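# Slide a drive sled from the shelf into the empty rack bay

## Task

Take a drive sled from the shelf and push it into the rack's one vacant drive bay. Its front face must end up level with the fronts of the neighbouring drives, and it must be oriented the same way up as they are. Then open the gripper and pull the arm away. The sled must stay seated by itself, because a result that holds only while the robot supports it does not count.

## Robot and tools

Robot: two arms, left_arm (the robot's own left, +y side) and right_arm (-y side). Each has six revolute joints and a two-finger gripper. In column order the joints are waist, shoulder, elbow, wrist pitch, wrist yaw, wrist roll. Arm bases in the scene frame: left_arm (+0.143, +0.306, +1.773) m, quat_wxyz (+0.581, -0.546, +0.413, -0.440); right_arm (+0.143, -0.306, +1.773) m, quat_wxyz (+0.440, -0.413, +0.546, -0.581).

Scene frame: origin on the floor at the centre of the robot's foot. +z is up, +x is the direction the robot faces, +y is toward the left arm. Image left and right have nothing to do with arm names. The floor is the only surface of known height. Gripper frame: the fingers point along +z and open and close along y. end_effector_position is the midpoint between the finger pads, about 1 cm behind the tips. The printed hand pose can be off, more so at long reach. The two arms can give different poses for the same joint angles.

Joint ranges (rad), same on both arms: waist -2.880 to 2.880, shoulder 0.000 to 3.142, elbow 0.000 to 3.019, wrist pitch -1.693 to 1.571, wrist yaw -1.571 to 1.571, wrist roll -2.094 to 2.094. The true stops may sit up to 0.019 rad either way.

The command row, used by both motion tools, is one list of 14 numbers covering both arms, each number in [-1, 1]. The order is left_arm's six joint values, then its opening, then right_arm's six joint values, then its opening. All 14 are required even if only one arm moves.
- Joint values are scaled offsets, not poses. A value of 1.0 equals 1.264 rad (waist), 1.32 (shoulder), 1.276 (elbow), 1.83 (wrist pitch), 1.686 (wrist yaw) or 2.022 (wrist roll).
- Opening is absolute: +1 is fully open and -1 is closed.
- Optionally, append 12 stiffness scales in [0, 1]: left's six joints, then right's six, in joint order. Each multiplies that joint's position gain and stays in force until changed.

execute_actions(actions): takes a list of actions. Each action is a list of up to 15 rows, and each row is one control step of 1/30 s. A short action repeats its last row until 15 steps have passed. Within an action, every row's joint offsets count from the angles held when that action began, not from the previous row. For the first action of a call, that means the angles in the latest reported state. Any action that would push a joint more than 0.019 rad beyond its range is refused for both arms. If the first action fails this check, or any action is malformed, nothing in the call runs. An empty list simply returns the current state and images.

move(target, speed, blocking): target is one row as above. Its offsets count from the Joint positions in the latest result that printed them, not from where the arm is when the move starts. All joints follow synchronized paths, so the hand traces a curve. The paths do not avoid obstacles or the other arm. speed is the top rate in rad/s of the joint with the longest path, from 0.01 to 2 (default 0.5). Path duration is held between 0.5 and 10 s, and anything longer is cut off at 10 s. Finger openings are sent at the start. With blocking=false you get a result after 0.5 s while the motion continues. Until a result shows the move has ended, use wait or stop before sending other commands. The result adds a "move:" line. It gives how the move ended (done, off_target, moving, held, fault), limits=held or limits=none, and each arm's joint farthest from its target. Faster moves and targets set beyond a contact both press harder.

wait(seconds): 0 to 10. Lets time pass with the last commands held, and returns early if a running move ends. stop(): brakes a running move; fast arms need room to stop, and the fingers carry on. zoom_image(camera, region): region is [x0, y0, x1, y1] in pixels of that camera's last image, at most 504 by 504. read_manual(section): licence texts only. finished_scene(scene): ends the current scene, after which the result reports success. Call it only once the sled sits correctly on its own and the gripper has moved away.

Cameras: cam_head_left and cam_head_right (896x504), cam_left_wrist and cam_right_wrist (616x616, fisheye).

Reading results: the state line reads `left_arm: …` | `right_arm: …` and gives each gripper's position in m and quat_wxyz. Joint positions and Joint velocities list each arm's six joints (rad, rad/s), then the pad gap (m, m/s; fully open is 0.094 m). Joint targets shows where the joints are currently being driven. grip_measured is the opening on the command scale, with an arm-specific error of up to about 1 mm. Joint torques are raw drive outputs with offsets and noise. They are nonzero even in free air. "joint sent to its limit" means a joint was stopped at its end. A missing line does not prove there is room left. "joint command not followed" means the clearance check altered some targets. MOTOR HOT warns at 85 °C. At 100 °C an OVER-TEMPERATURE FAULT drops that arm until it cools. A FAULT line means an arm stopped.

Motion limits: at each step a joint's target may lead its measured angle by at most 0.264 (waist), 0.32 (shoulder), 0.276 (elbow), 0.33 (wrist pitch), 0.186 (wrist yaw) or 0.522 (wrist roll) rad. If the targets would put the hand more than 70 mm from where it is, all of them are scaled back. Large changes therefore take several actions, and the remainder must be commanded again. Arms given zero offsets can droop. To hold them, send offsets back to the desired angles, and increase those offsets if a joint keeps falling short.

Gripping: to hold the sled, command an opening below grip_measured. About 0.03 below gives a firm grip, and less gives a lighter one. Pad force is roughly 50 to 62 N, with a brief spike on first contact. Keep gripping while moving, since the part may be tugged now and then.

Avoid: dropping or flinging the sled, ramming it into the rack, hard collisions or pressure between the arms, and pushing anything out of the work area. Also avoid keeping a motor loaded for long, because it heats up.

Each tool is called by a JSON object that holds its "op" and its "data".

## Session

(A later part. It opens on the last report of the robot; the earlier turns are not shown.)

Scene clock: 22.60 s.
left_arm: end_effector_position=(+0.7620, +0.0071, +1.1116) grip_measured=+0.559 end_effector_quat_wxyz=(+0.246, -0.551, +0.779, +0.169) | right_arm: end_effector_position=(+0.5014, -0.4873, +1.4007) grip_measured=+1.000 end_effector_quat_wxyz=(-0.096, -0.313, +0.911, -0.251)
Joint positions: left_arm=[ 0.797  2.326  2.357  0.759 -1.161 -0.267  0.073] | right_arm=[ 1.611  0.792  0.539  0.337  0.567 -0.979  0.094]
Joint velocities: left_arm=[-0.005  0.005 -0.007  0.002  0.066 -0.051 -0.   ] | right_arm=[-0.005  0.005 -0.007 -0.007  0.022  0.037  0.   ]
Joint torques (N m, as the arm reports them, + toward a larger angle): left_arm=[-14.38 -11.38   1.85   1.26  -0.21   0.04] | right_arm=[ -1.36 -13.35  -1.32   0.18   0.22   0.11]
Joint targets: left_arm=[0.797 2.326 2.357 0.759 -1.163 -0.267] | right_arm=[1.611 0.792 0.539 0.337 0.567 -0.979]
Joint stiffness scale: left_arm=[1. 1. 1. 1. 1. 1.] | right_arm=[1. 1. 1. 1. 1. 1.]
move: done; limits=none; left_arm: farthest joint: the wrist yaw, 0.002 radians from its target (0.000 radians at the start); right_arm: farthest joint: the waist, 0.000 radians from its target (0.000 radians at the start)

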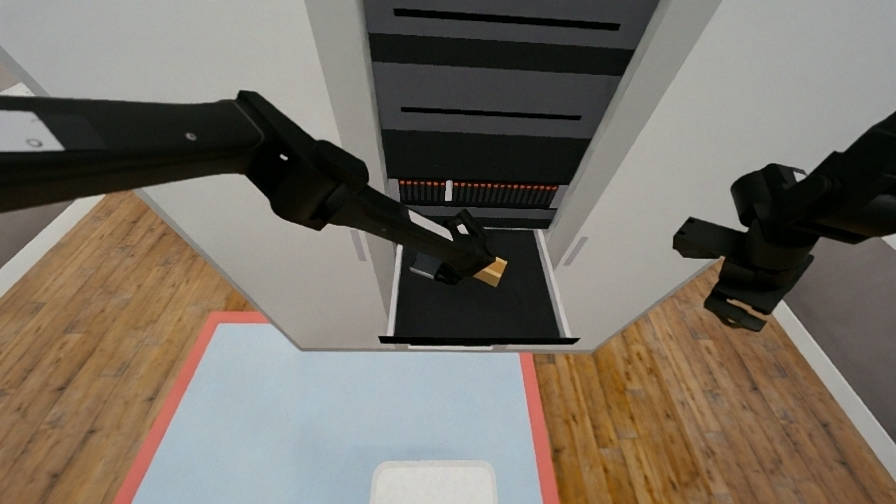

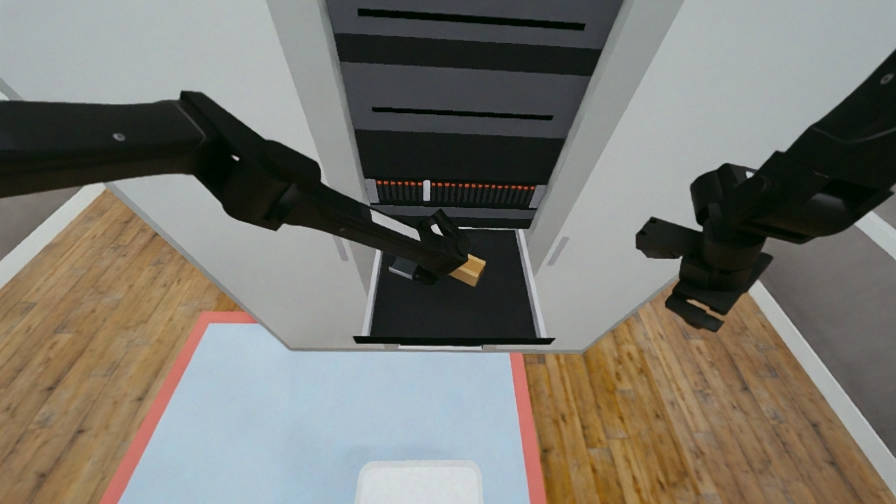

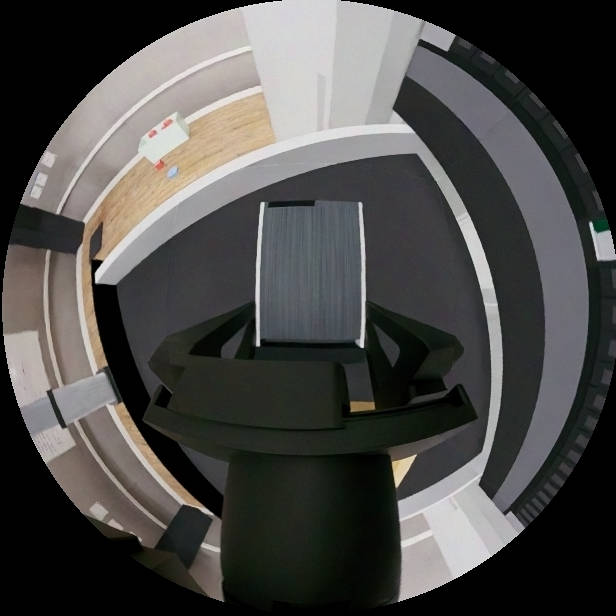

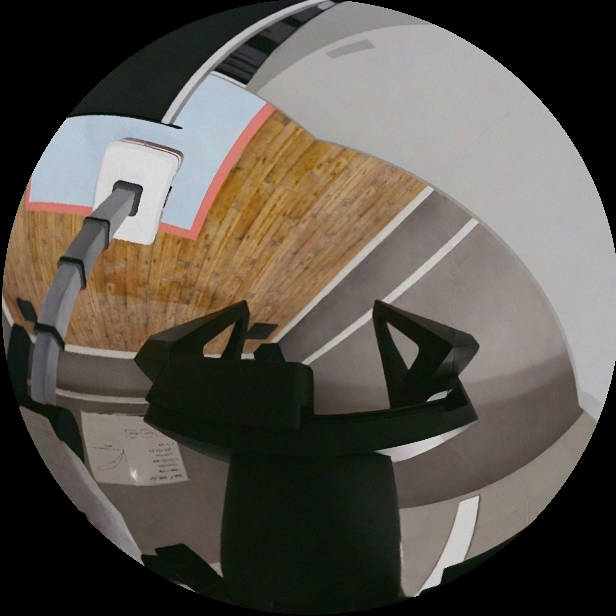

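{"op": "move", "data": {"target": [-0.09,-0.15,-0.37,0.25,0,0.1,0.5,0,0,0,0,0,0,1], "speed": 0.35}}

{"op": "move", "data": {"target": [-0.02,-0.18,-0.43,-0.15,0.3,-0.25,0.5,0,0,0,0,0,0,1]}}

{"op": "move", "data": {"target": [0.15,-0.05,0,0,0.972,0,0.5,0,0,0,0,0,0,1], "speed": 0.7}}

Scene clock: 28.57 s.
left_arm: end_effector_position=(+0.7069, -0.0089, +1.1932) grip_measured=+0.559 end_effector_quat_wxyz=(+0.253, -0.531, +0.795, +0.150) | right_arm: end_effector_position=(+0.5014, -0.4873, +1.4007) grip_measured=+1.000 end_effector_quat_wxyz=(-0.096, -0.313, +0.911, -0.251)
Joint positions: left_arm=[ 0.717  2.159  1.89   1.197 -1.16  -0.08   0.073] | right_arm=[ 1.611  0.792  0.539  0.337  0.567 -0.979  0.094]
Joint velocities: left_arm=[-0.005 -0.005 -0.002  0.012  0.007  0.051  0.   ] | right_arm=[ 0.005  0.005  0.012  0.012 -0.022  0.022  0.   ]
Joint torques (N m, as the arm reports them, + toward a larger angle): left_arm=[-16.3  -12.45  -0.61   2.05  -0.09   0.21] | right_arm=[ -1.25 -13.06  -1.27   0.2    0.22   0.11]
Joint targets: left_arm=[0.683 2.128 1.885 1.217 -1.161 -0.065] | right_arm=[1.611 0.792 0.539 0.337 0.567 -0.979]
Joint stiffness scale: left_arm=[1. 1. 1. 1. 1. 1.] | right_arm=[1. 1. 1. 1. 1. 1.]
move: off_target (left_arm); limits=none; left_arm: farthest joint: the waist, 0.034 radians from its target (0.114 radians at the start); right_arm: farthest joint: the waist, 0.000 radians from its target (0.000 radians at the start)

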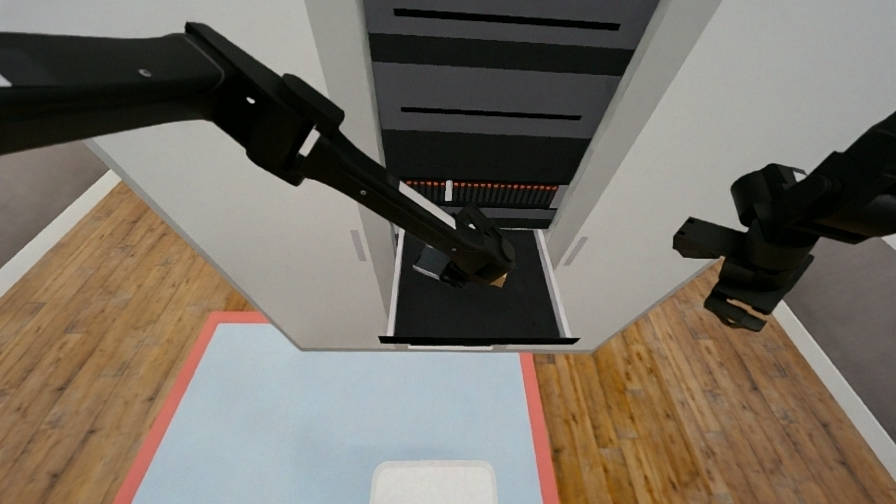

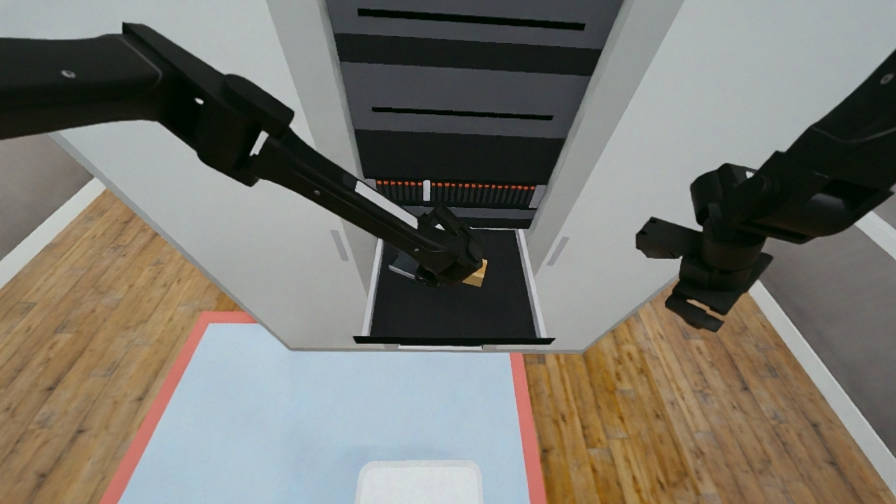

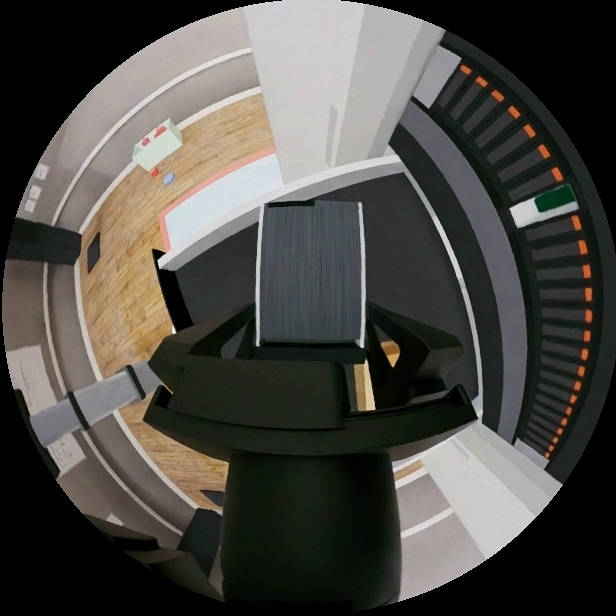

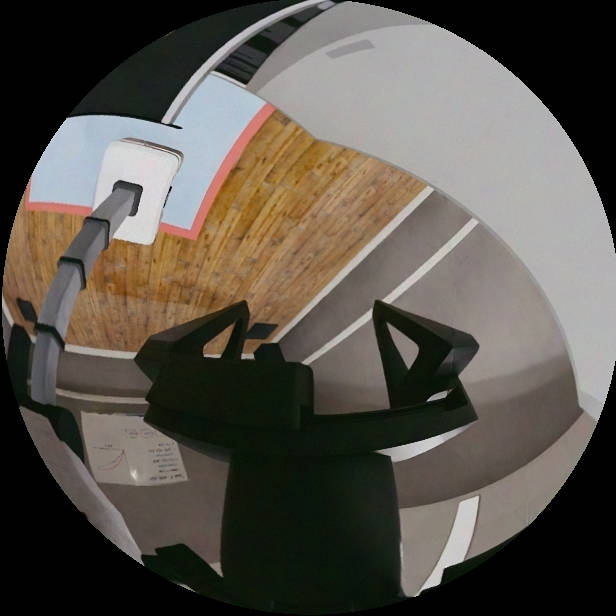

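Scene clock: 30.43 s.
left_arm: end_effector_position=(+0.6127, -0.0651, +1.2281) grip_measured=+0.559 end_effector_quat_wxyz=(+0.137, -0.504, +0.844, -0.120) | right_arm: end_effector_position=(+0.5014, -0.4873, +1.4007) grip_measured=+1.000 end_effector_quat_wxyz=(-0.096, -0.313, +0.911, -0.251)
Joint positions: left_arm=[ 0.721  1.94   1.349  0.93  -0.657 -0.571  0.073] | right_arm=[ 1.611  0.792  0.539  0.337  0.567 -0.979  0.094]
Joint velocities: left_arm=[ 0.005  0.005 -0.022  0.012 -0.095 -0.037  0.   ] | right_arm=[-0.005  0.005 -0.012  0.002  0.066  0.022  0.   ]
Joint torques (N m, as the arm reports them, + toward a larger angle): left_arm=[-14.2  -10.03  -3.15   0.61   0.2   -0.08] | right_arm=[ -1.39 -13.28  -1.26   0.25   0.2    0.11]
Joint targets: left_arm=[0.692 1.922 1.341 0.922 -0.654 -0.585] | right_arm=[1.611 0.792 0.539 0.337 0.567 -0.979]
Joint stiffness scale: left_arm=[1. 1. 1. 1. 1. 1.] | right_arm=[1. 1. 1. 1. 1. 1.]
move: off_target (left_arm); limits=none; left_arm: farthest joint: the waist, 0.029 radians from its target (0.026 radians at the start); right_arm: farthest joint: the waist, 0.000 radians from its target (0.000 radians at the start)

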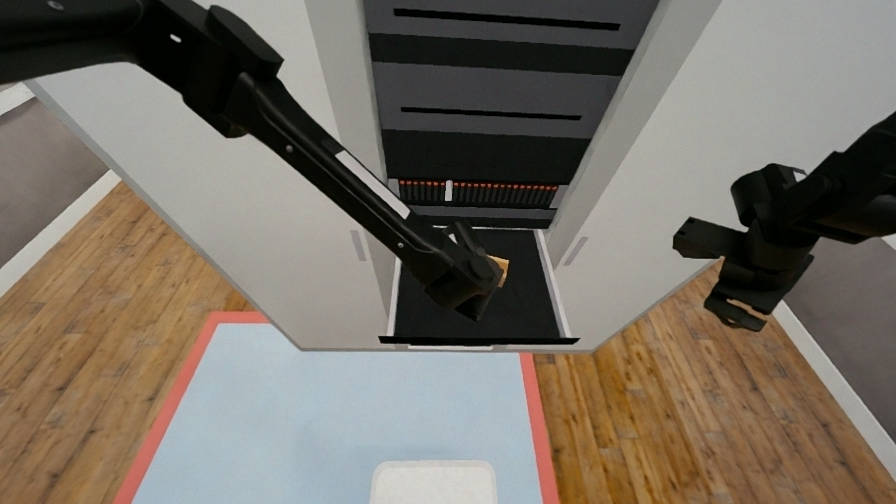

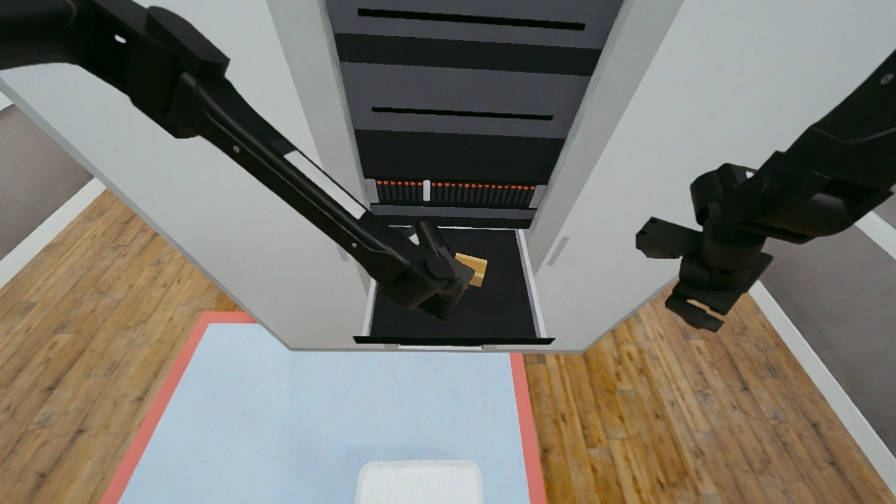

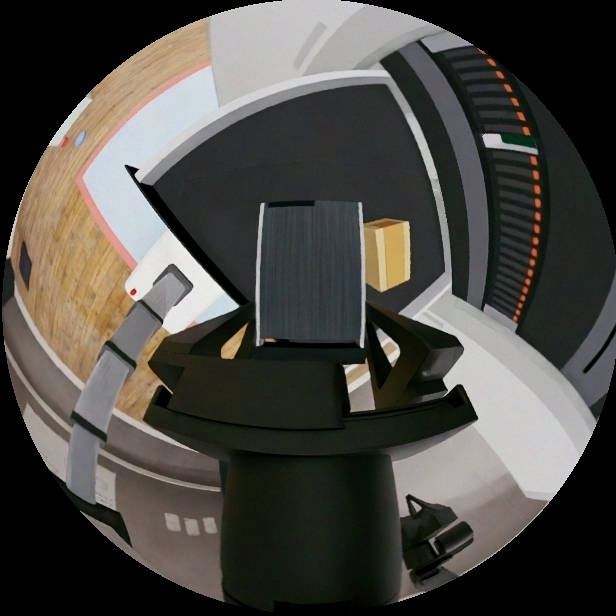

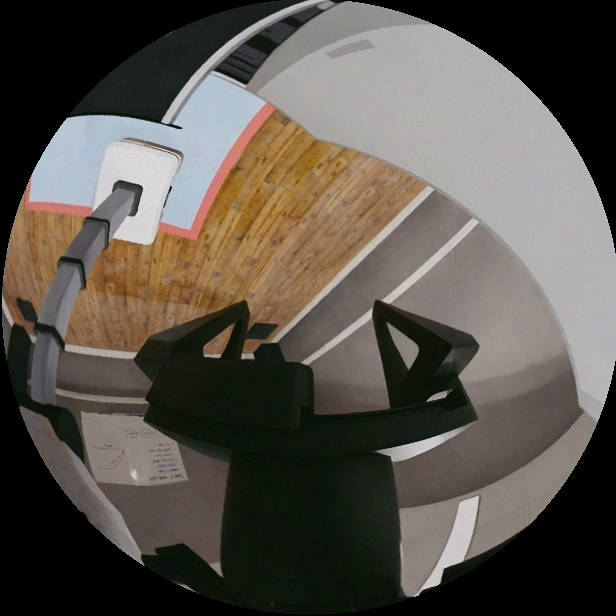

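Scene clock: 33.20 s.
left_arm: end_effector_position=(+0.6324, -0.1173, +1.3368) grip_measured=+0.559 end_effector_quat_wxyz=(+0.098, -0.226, +0.626, -0.740) | right_arm: end_effector_position=(+0.5014, -0.4873, +1.4007) grip_measured=+1.000 end_effector_quat_wxyz=(-0.096, -0.313, +0.911, -0.251)
Joint positions: left_arm=[ 0.905  1.903  1.349  0.93   0.974 -0.571  0.073] | right_arm=[ 1.611  0.792  0.539  0.337  0.567 -0.979  0.094]
Joint velocities: left_arm=[-0.005 -0.005 -0.002 -0.002 -0.037 -0.022  0.001] | right_arm=[-0.015 -0.005  0.002 -0.012 -0.007 -0.081  0.   ]
Joint torques (N m, as the arm reports them, + toward a larger angle): left_arm=[-10.11 -12.89  -2.69   1.08   0.93   0.13] | right_arm=[ -1.4  -13.21  -1.36   0.13   0.22   0.1 ]
Joint targets: left_arm=[0.911 1.874 1.349 0.930 0.982 -0.571] | right_arm=[1.611 0.792 0.539 0.337 0.567 -0.979]
Joint stiffness scale: left_arm=[1. 1. 1. 1. 1. 1.] | right_arm=[1. 1. 1. 1. 1. 1.]
move: off_target (left_arm); limits=none; left_arm: farthest joint: the shoulder, 0.029 radians from its target (0.066 radians at the start); right_arm: farthest joint: the waist, 0.000 radians from its target (0.000 radians at the start)

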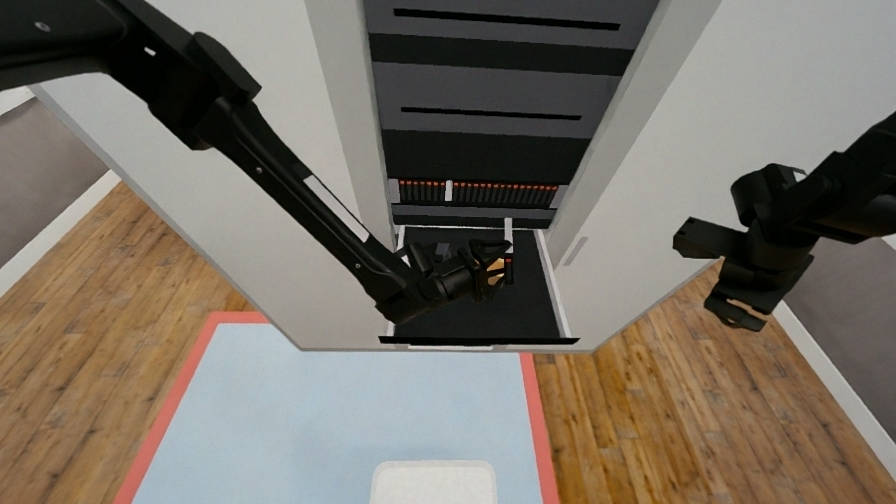

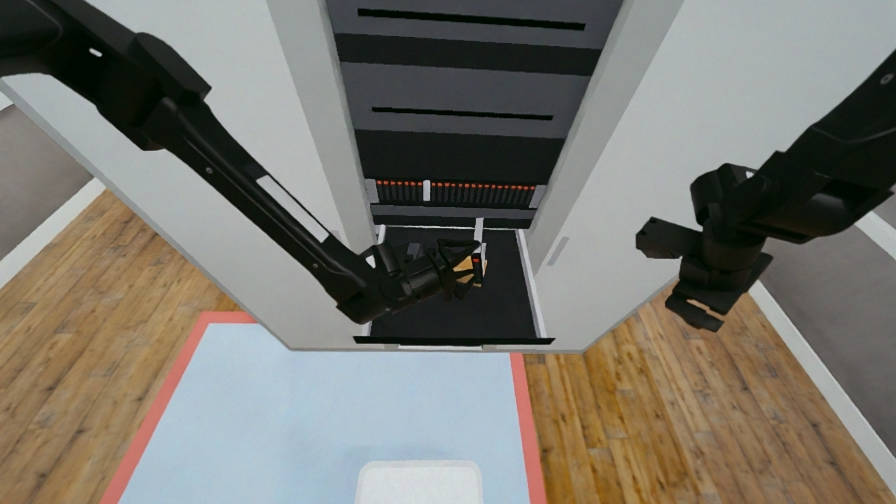

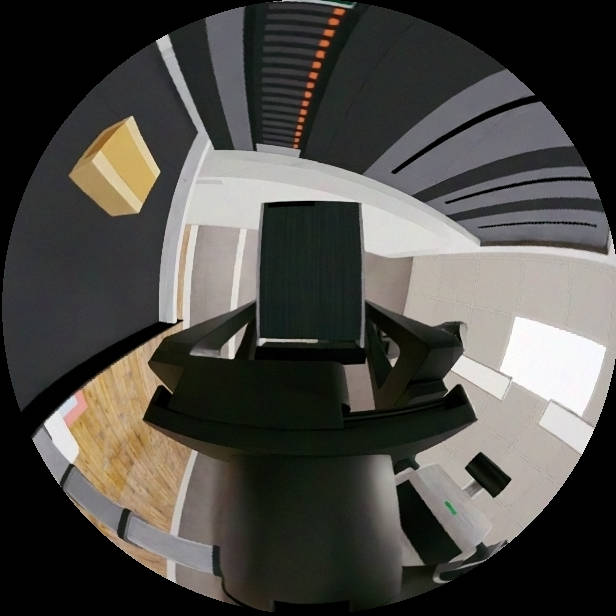

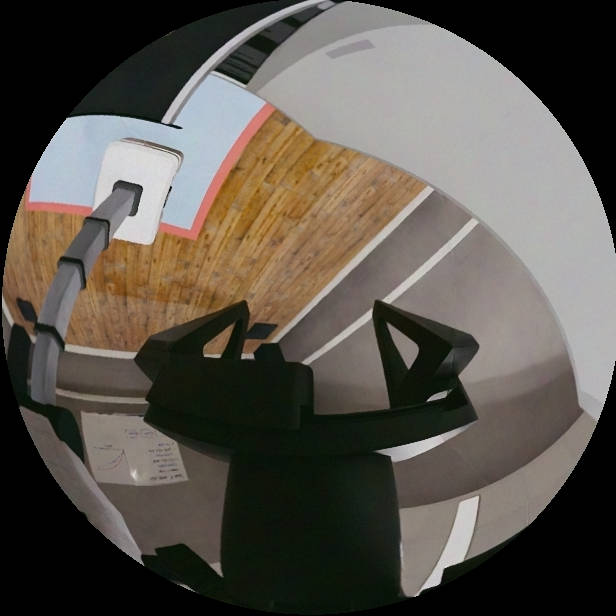

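{"op": "move", "data": {"target": [0.135,-0.087,0.201,-0.086,0.007,0.02,0.5,0,0,0,0,0,0,1], "speed": 0.2}}

{"op": "zoom_image", "data": {"camera": "cam_head_left", "region": [390,165,510,255]}}

Scene clock: 37.20 s.
left_arm: end_effector_position=(+0.7721, +0.0085, +1.2591) grip_measured=+0.559 end_effector_quat_wxyz=(+0.203, -0.201, +0.678, -0.677) | right_arm: end_effector_position=(+0.5014, -0.4873, +1.4007) grip_measured=+1.000 end_effector_quat_wxyz=(-0.096, -0.313, +0.911, -0.251)
Joint positions: left_arm=[ 1.075  1.817  1.604  0.78   0.979 -0.547  0.073] | right_arm=[ 1.611  0.792  0.539  0.337  0.567 -0.979  0.094]
Joint velocities: left_arm=[ 0.005 -0.005 -0.007 -0.027  0.051 -0.007  0.   ] | right_arm=[-0.005 -0.024  0.012 -0.012 -0.007  0.066  0.   ]
Joint torques (N m, as the arm reports them, + toward a larger angle): left_arm=[ -7.98 -17.36  -0.03   1.08   0.86   0.32] | right_arm=[ -1.07 -13.15  -1.32   0.1    0.23   0.11]
Joint targets: left_arm=[1.076 1.788 1.606 0.773 0.986 -0.531] | right_arm=[1.611 0.792 0.539 0.337 0.567 -0.979]
Joint stiffness scale: left_arm=[1. 1. 1. 1. 1. 1.] | right_arm=[1. 1. 1. 1. 1. 1.]
move: off_target (left_arm); limits=none; left_arm: farthest joint: the shoulder, 0.029 radians from its target (0.115 radians at the start); right_arm: farthest joint: the waist, 0.000 radians from its target (0.000 radians at the start)

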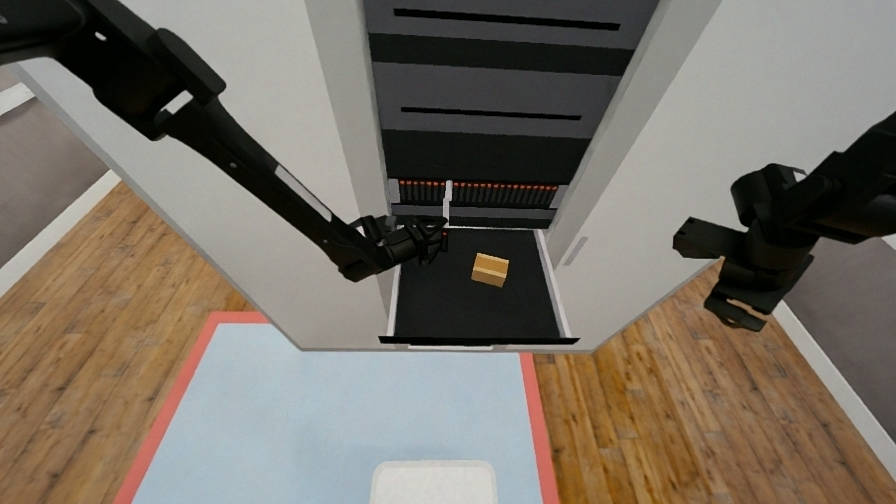

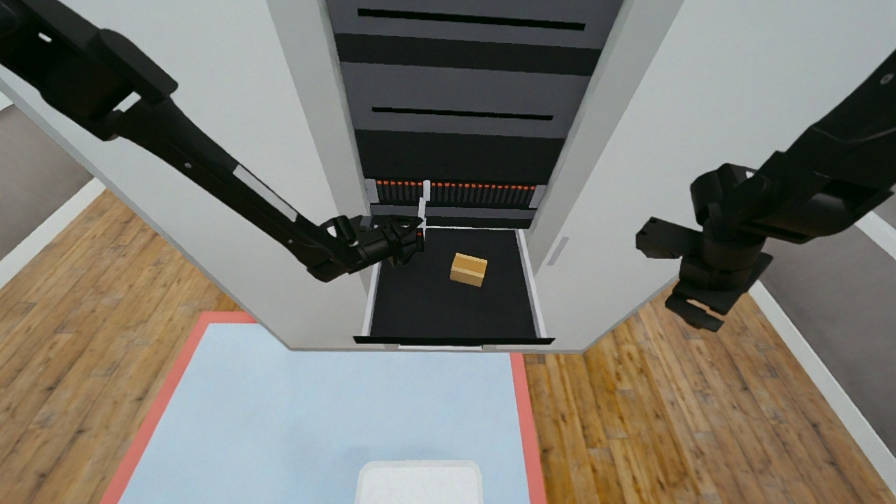

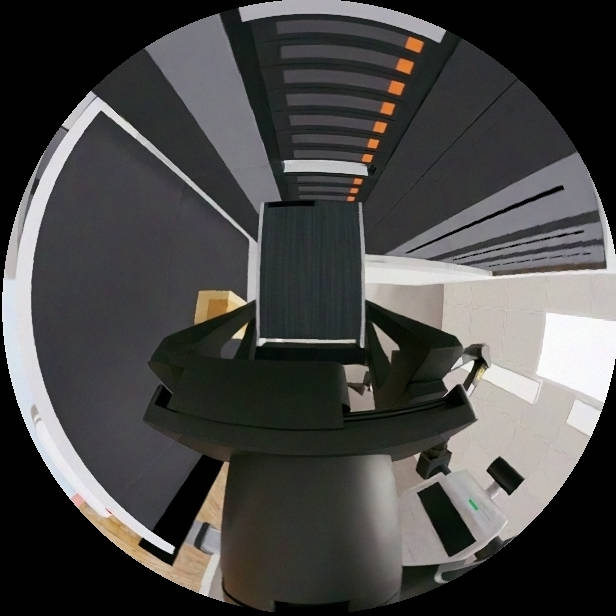

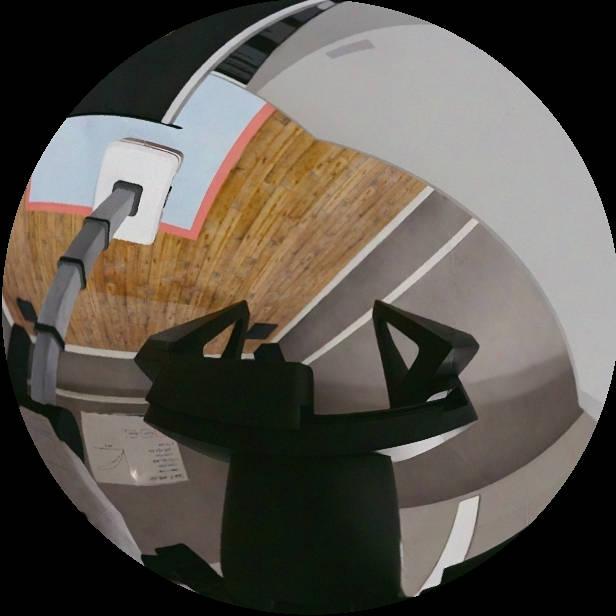

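Region (390, 165, 510, 255) of cam_head_left's 896x504 image, scaled by 4.200, with more detail than that image has; it fills the top 378 rows of this view, and the rest is white.

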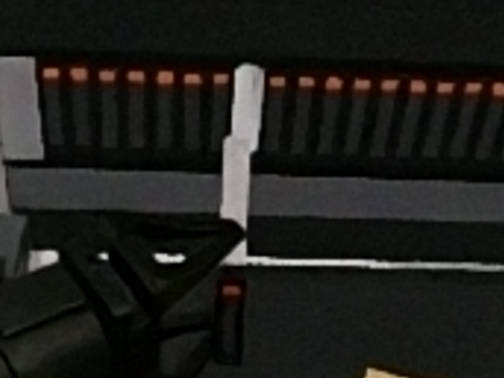

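{"op": "move", "data": {"target": [-0.041,-0.046,0.031,-0.052,-0.012,0.02,0.5,0,0,0,0,0,0,1], "speed": 0.1}}

{"op": "zoom_image", "data": {"camera": "cam_head_left", "region": [410,165,490,225]}}

{"op": "zoom_image", "data": {"camera": "cam_left_wrist", "region": [230,140,390,240]}}

Scene clock: 45.37 s.
left_arm: end_effector_position=(+0.7992, +0.0034, +1.2717) grip_measured=+0.559 end_effector_quat_wxyz=(+0.201, -0.202, +0.679, -0.677) | right_arm: end_effector_position=(+0.5014, -0.4873, +1.4007) grip_measured=+1.000 end_effector_quat_wxyz=(-0.096, -0.313, +0.911, -0.251)
Joint positions: left_arm=[ 1.049  1.791  1.64   0.693  0.956 -0.523  0.073] | right_arm=[ 1.611  0.792  0.539  0.337  0.567 -0.979  0.094]
Joint velocities: left_arm=[-0.005 -0.005 -0.002 -0.027 -0.022  0.007 -0.001] | right_arm=[-0.005  0.005 -0.002 -0.007 -0.037 -0.051  0.   ]
Joint torques (N m, as the arm reports them, + toward a larger angle): left_arm=[-10.91 -18.27   0.67   1.01   0.7    0.32] | right_arm=[ -1.12 -13.1   -1.28   0.21   0.22   0.12]
Joint targets: left_arm=[1.023 1.756 1.643 0.685 0.959 -0.507] | right_arm=[1.611 0.792 0.539 0.337 0.567 -0.979]
Joint stiffness scale: left_arm=[1. 1. 1. 1. 1. 1.] | right_arm=[1. 1. 1. 1. 1. 1.]
move: off_target (left_arm); limits=none; left_arm: farthest joint: the shoulder, 0.035 radians from its target (0.061 radians at the start); right_arm: farthest joint: the waist, 0.000 radians from its target (0.000 radians at the start)

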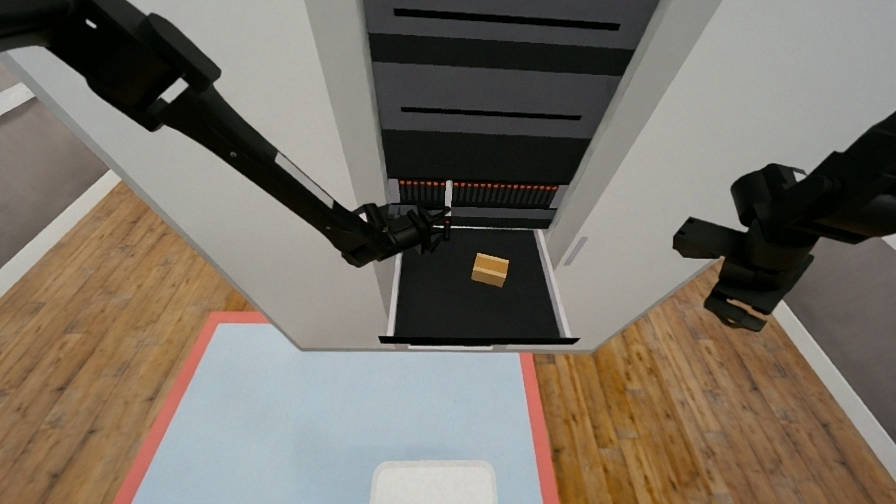

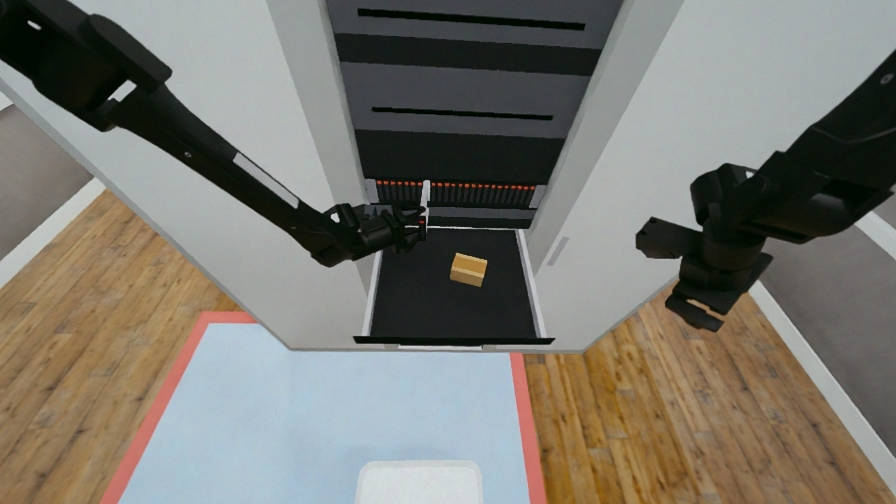

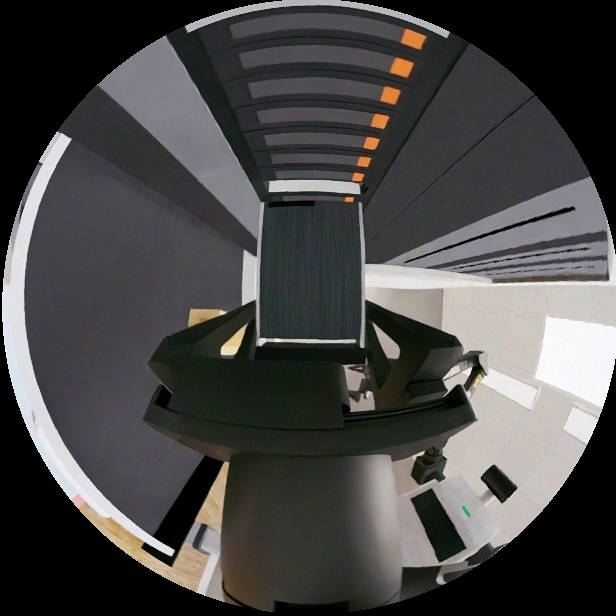

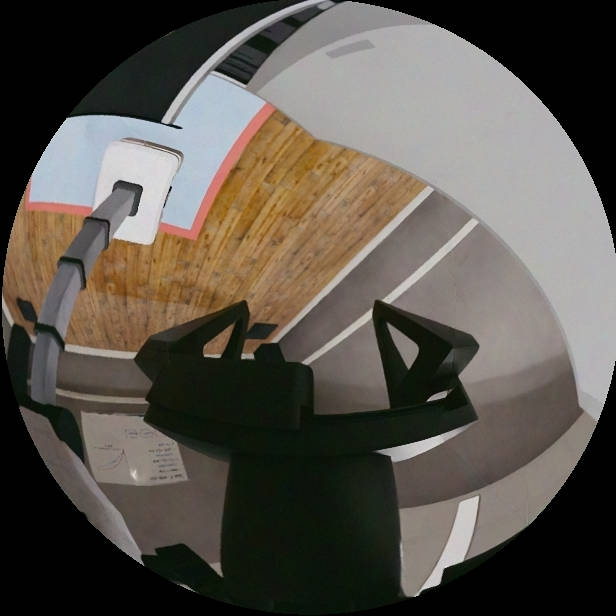

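Region (410, 165, 490, 225) of cam_head_left's 896x504 image, scaled by 6.300, with more detail than that image has; it fills the top 378 rows of this view, and the rest is white.

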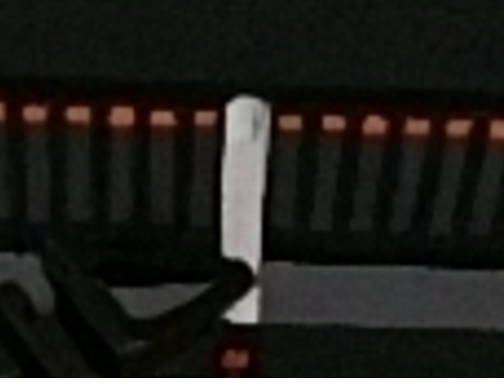

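Region (230, 140, 390, 240) of cam_left_wrist's 616x616 image, scaled by 3.150, with more detail than that image has; it fills the top 315 rows of this view, and the rest is white.

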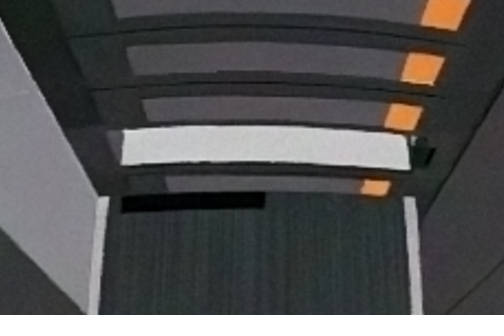

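{"op": "execute_actions", "data": {"actions": [[[-0.027,0,0.028,-0.021,0,0.01,0.5,0,0,0,0,0,0,1]]]}}

{"op": "zoom_image", "data": {"camera": "cam_head_left", "region": [410,165,490,225]}}

{"op": "zoom_image", "data": {"camera": "cam_left_wrist", "region": [230,140,390,240]}}

Scene clock: 47.83 s.
left_arm: end_effector_position=(+0.8123, +0.0037, +1.2726) grip_measured=+0.559 end_effector_quat_wxyz=(+0.203, -0.201, +0.678, -0.677) | right_arm: end_effector_position=(+0.5014, -0.4873, +1.4007) grip_measured=+1.000 end_effector_quat_wxyz=(-0.096, -0.313, +0.911, -0.251)
Joint positions: left_arm=[ 1.044  1.792  1.673  0.661  0.953 -0.52   0.073] | right_arm=[ 1.611  0.792  0.539  0.337  0.567 -0.979  0.094]
Joint velocities: left_arm=[-0.005 -0.005  0.012 -0.012 -0.051 -0.022  0.001] | right_arm=[-0.015 -0.005 -0.012  0.002 -0.051 -0.066  0.   ]
Joint torques (N m, as the arm reports them, + toward a larger angle): left_arm=[-10.53 -15.4    0.79   1.02   0.71   0.35] | right_arm=[ -1.2  -13.17  -1.3    0.23   0.19   0.1 ]
Joint targets: left_arm=[1.015 1.791 1.676 0.654 0.956 -0.503] | right_arm=[1.611 0.792 0.539 0.337 0.567 -0.979]
Joint stiffness scale: left_arm=[1. 1. 1. 1. 1. 1.] | right_arm=[1. 1. 1. 1. 1. 1.]

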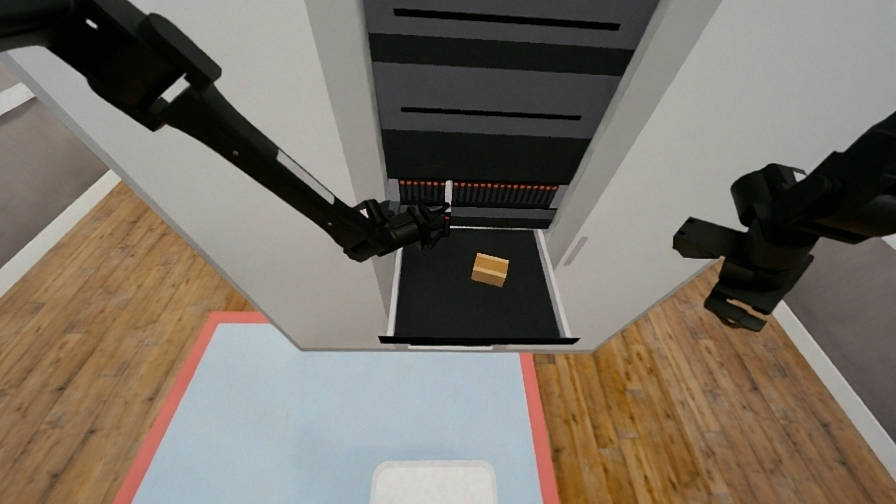

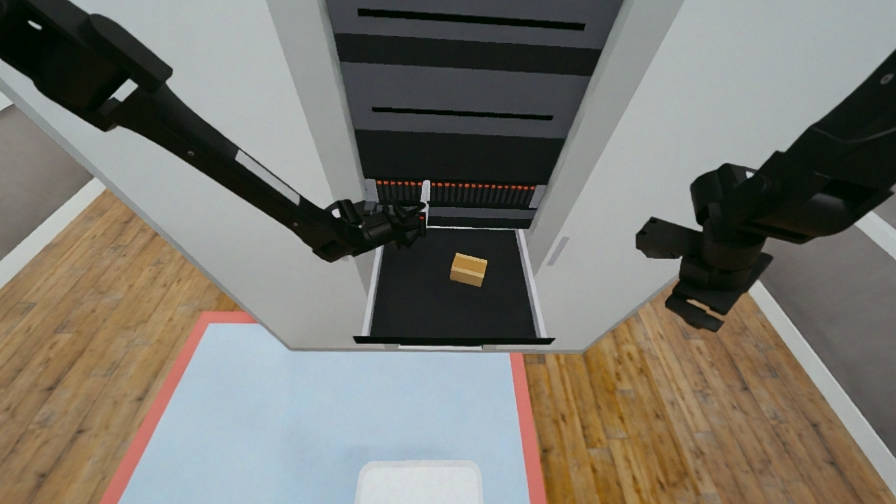

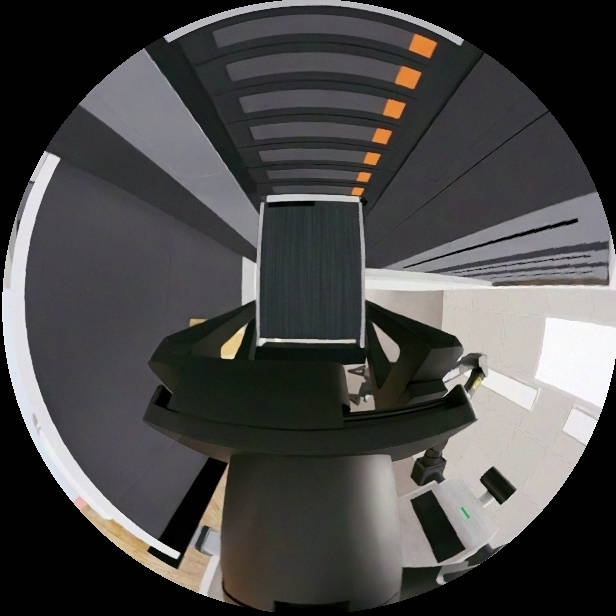

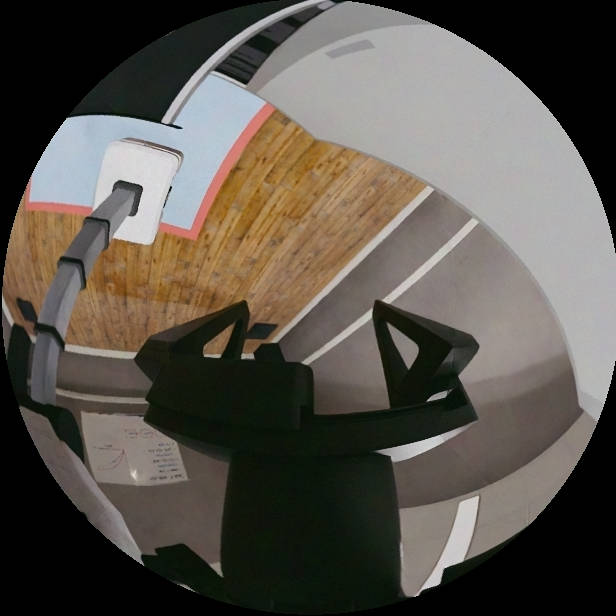

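Region (410, 165, 490, 225) of cam_head_left's 896x504 image, scaled by 6.300, with more detail than that image has; it fills the top 378 rows of this view, and the rest is white.

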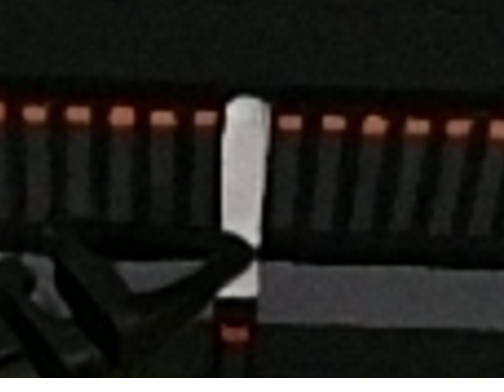

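Region (230, 140, 390, 240) of cam_left_wrist's 616x616 image, scaled by 3.150, with more detail than that image has; it fills the top 315 rows of this view, and the rest is white.

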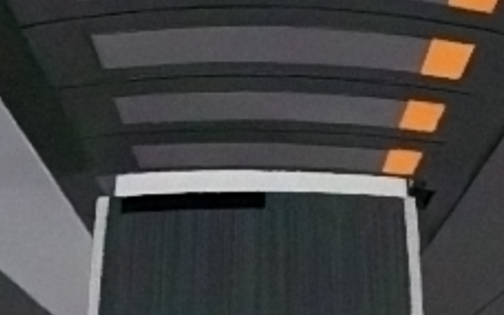

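{"op": "execute_actions", "data": {"actions": [[[-0.026,0,0,0,0.002,0.008,0.5,0,0,0,0,0,0,1]],[[-0.026,0.008,0.026,-0.02,0,0.01,0.5,0,0,0,0,0,0,1]],[[-0.026,0.011,0.026,-0.02,0,0.01,0.5,0,0,0,0,0,0,1]]]}}

Scene clock: 51.17 s.
left_arm: end_effector_position=(+0.8305, +0.0019, +1.2732) grip_measured=+0.559 end_effector_quat_wxyz=(+0.201, -0.201, +0.678, -0.678) | right_arm: end_effector_position=(+0.5014, -0.4873, +1.4007) grip_measured=+1.000 end_effector_quat_wxyz=(-0.096, -0.313, +0.911, -0.251)
Joint positions: left_arm=[ 1.035  1.796  1.727  0.602  0.947 -0.511  0.073] | right_arm=[ 1.611  0.792  0.539  0.337  0.567 -0.979  0.094]
Joint velocities: left_arm=[-0.015 -0.005 -0.002 -0.002 -0.037  0.007 -0.001] | right_arm=[-0.005  0.005  0.002 -0.017 -0.022 -0.007  0.   ]
Joint torques (N m, as the arm reports them, + toward a larger angle): left_arm=[-10.62 -15.42   1.66   1.06   0.7    0.31] | right_arm=[ -1.15 -13.22  -1.24   0.22   0.22   0.1 ]
Joint targets: left_arm=[1.006 1.808 1.734 0.595 0.949 -0.495] | right_arm=[1.611 0.792 0.539 0.337 0.567 -0.979]
Joint stiffness scale: left_arm=[1. 1. 1. 1. 1. 1.] | right_arm=[1. 1. 1. 1. 1. 1.]

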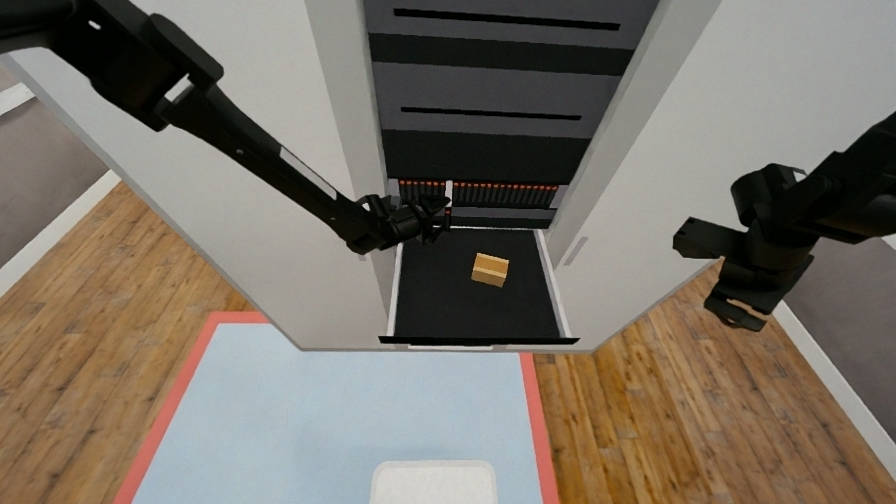

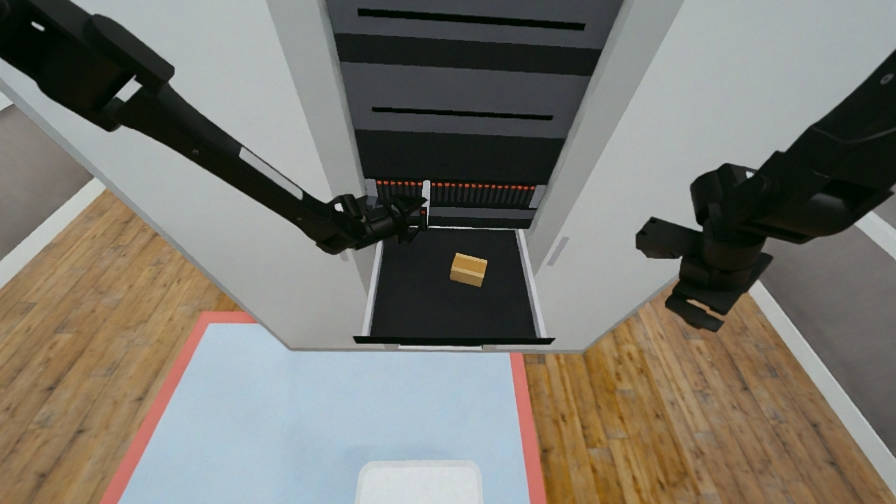

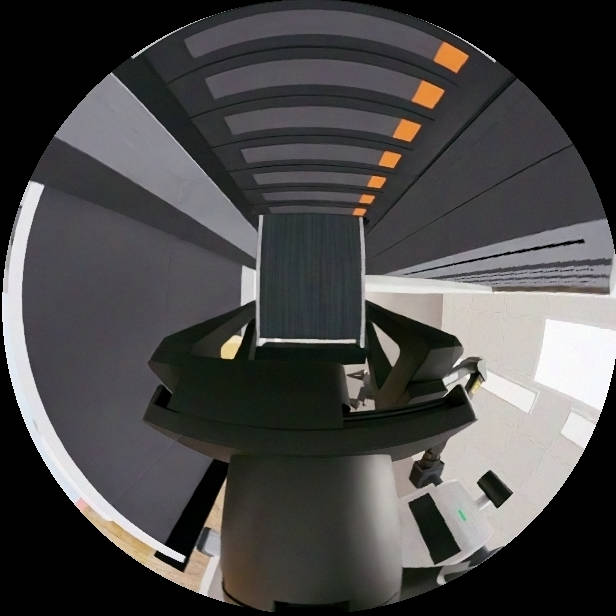

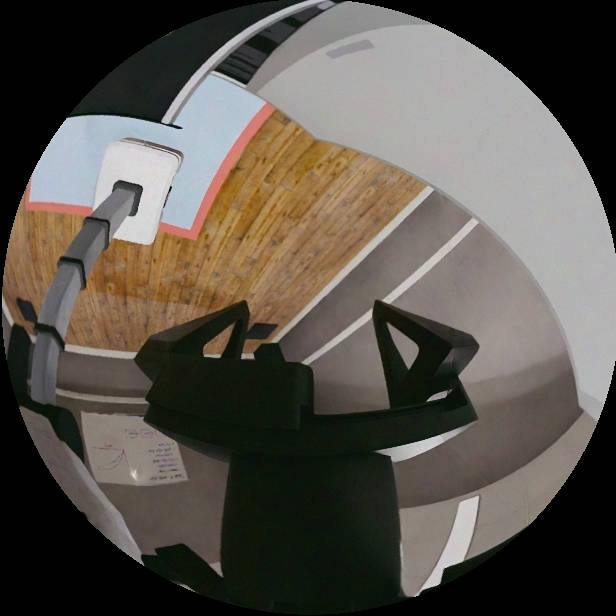

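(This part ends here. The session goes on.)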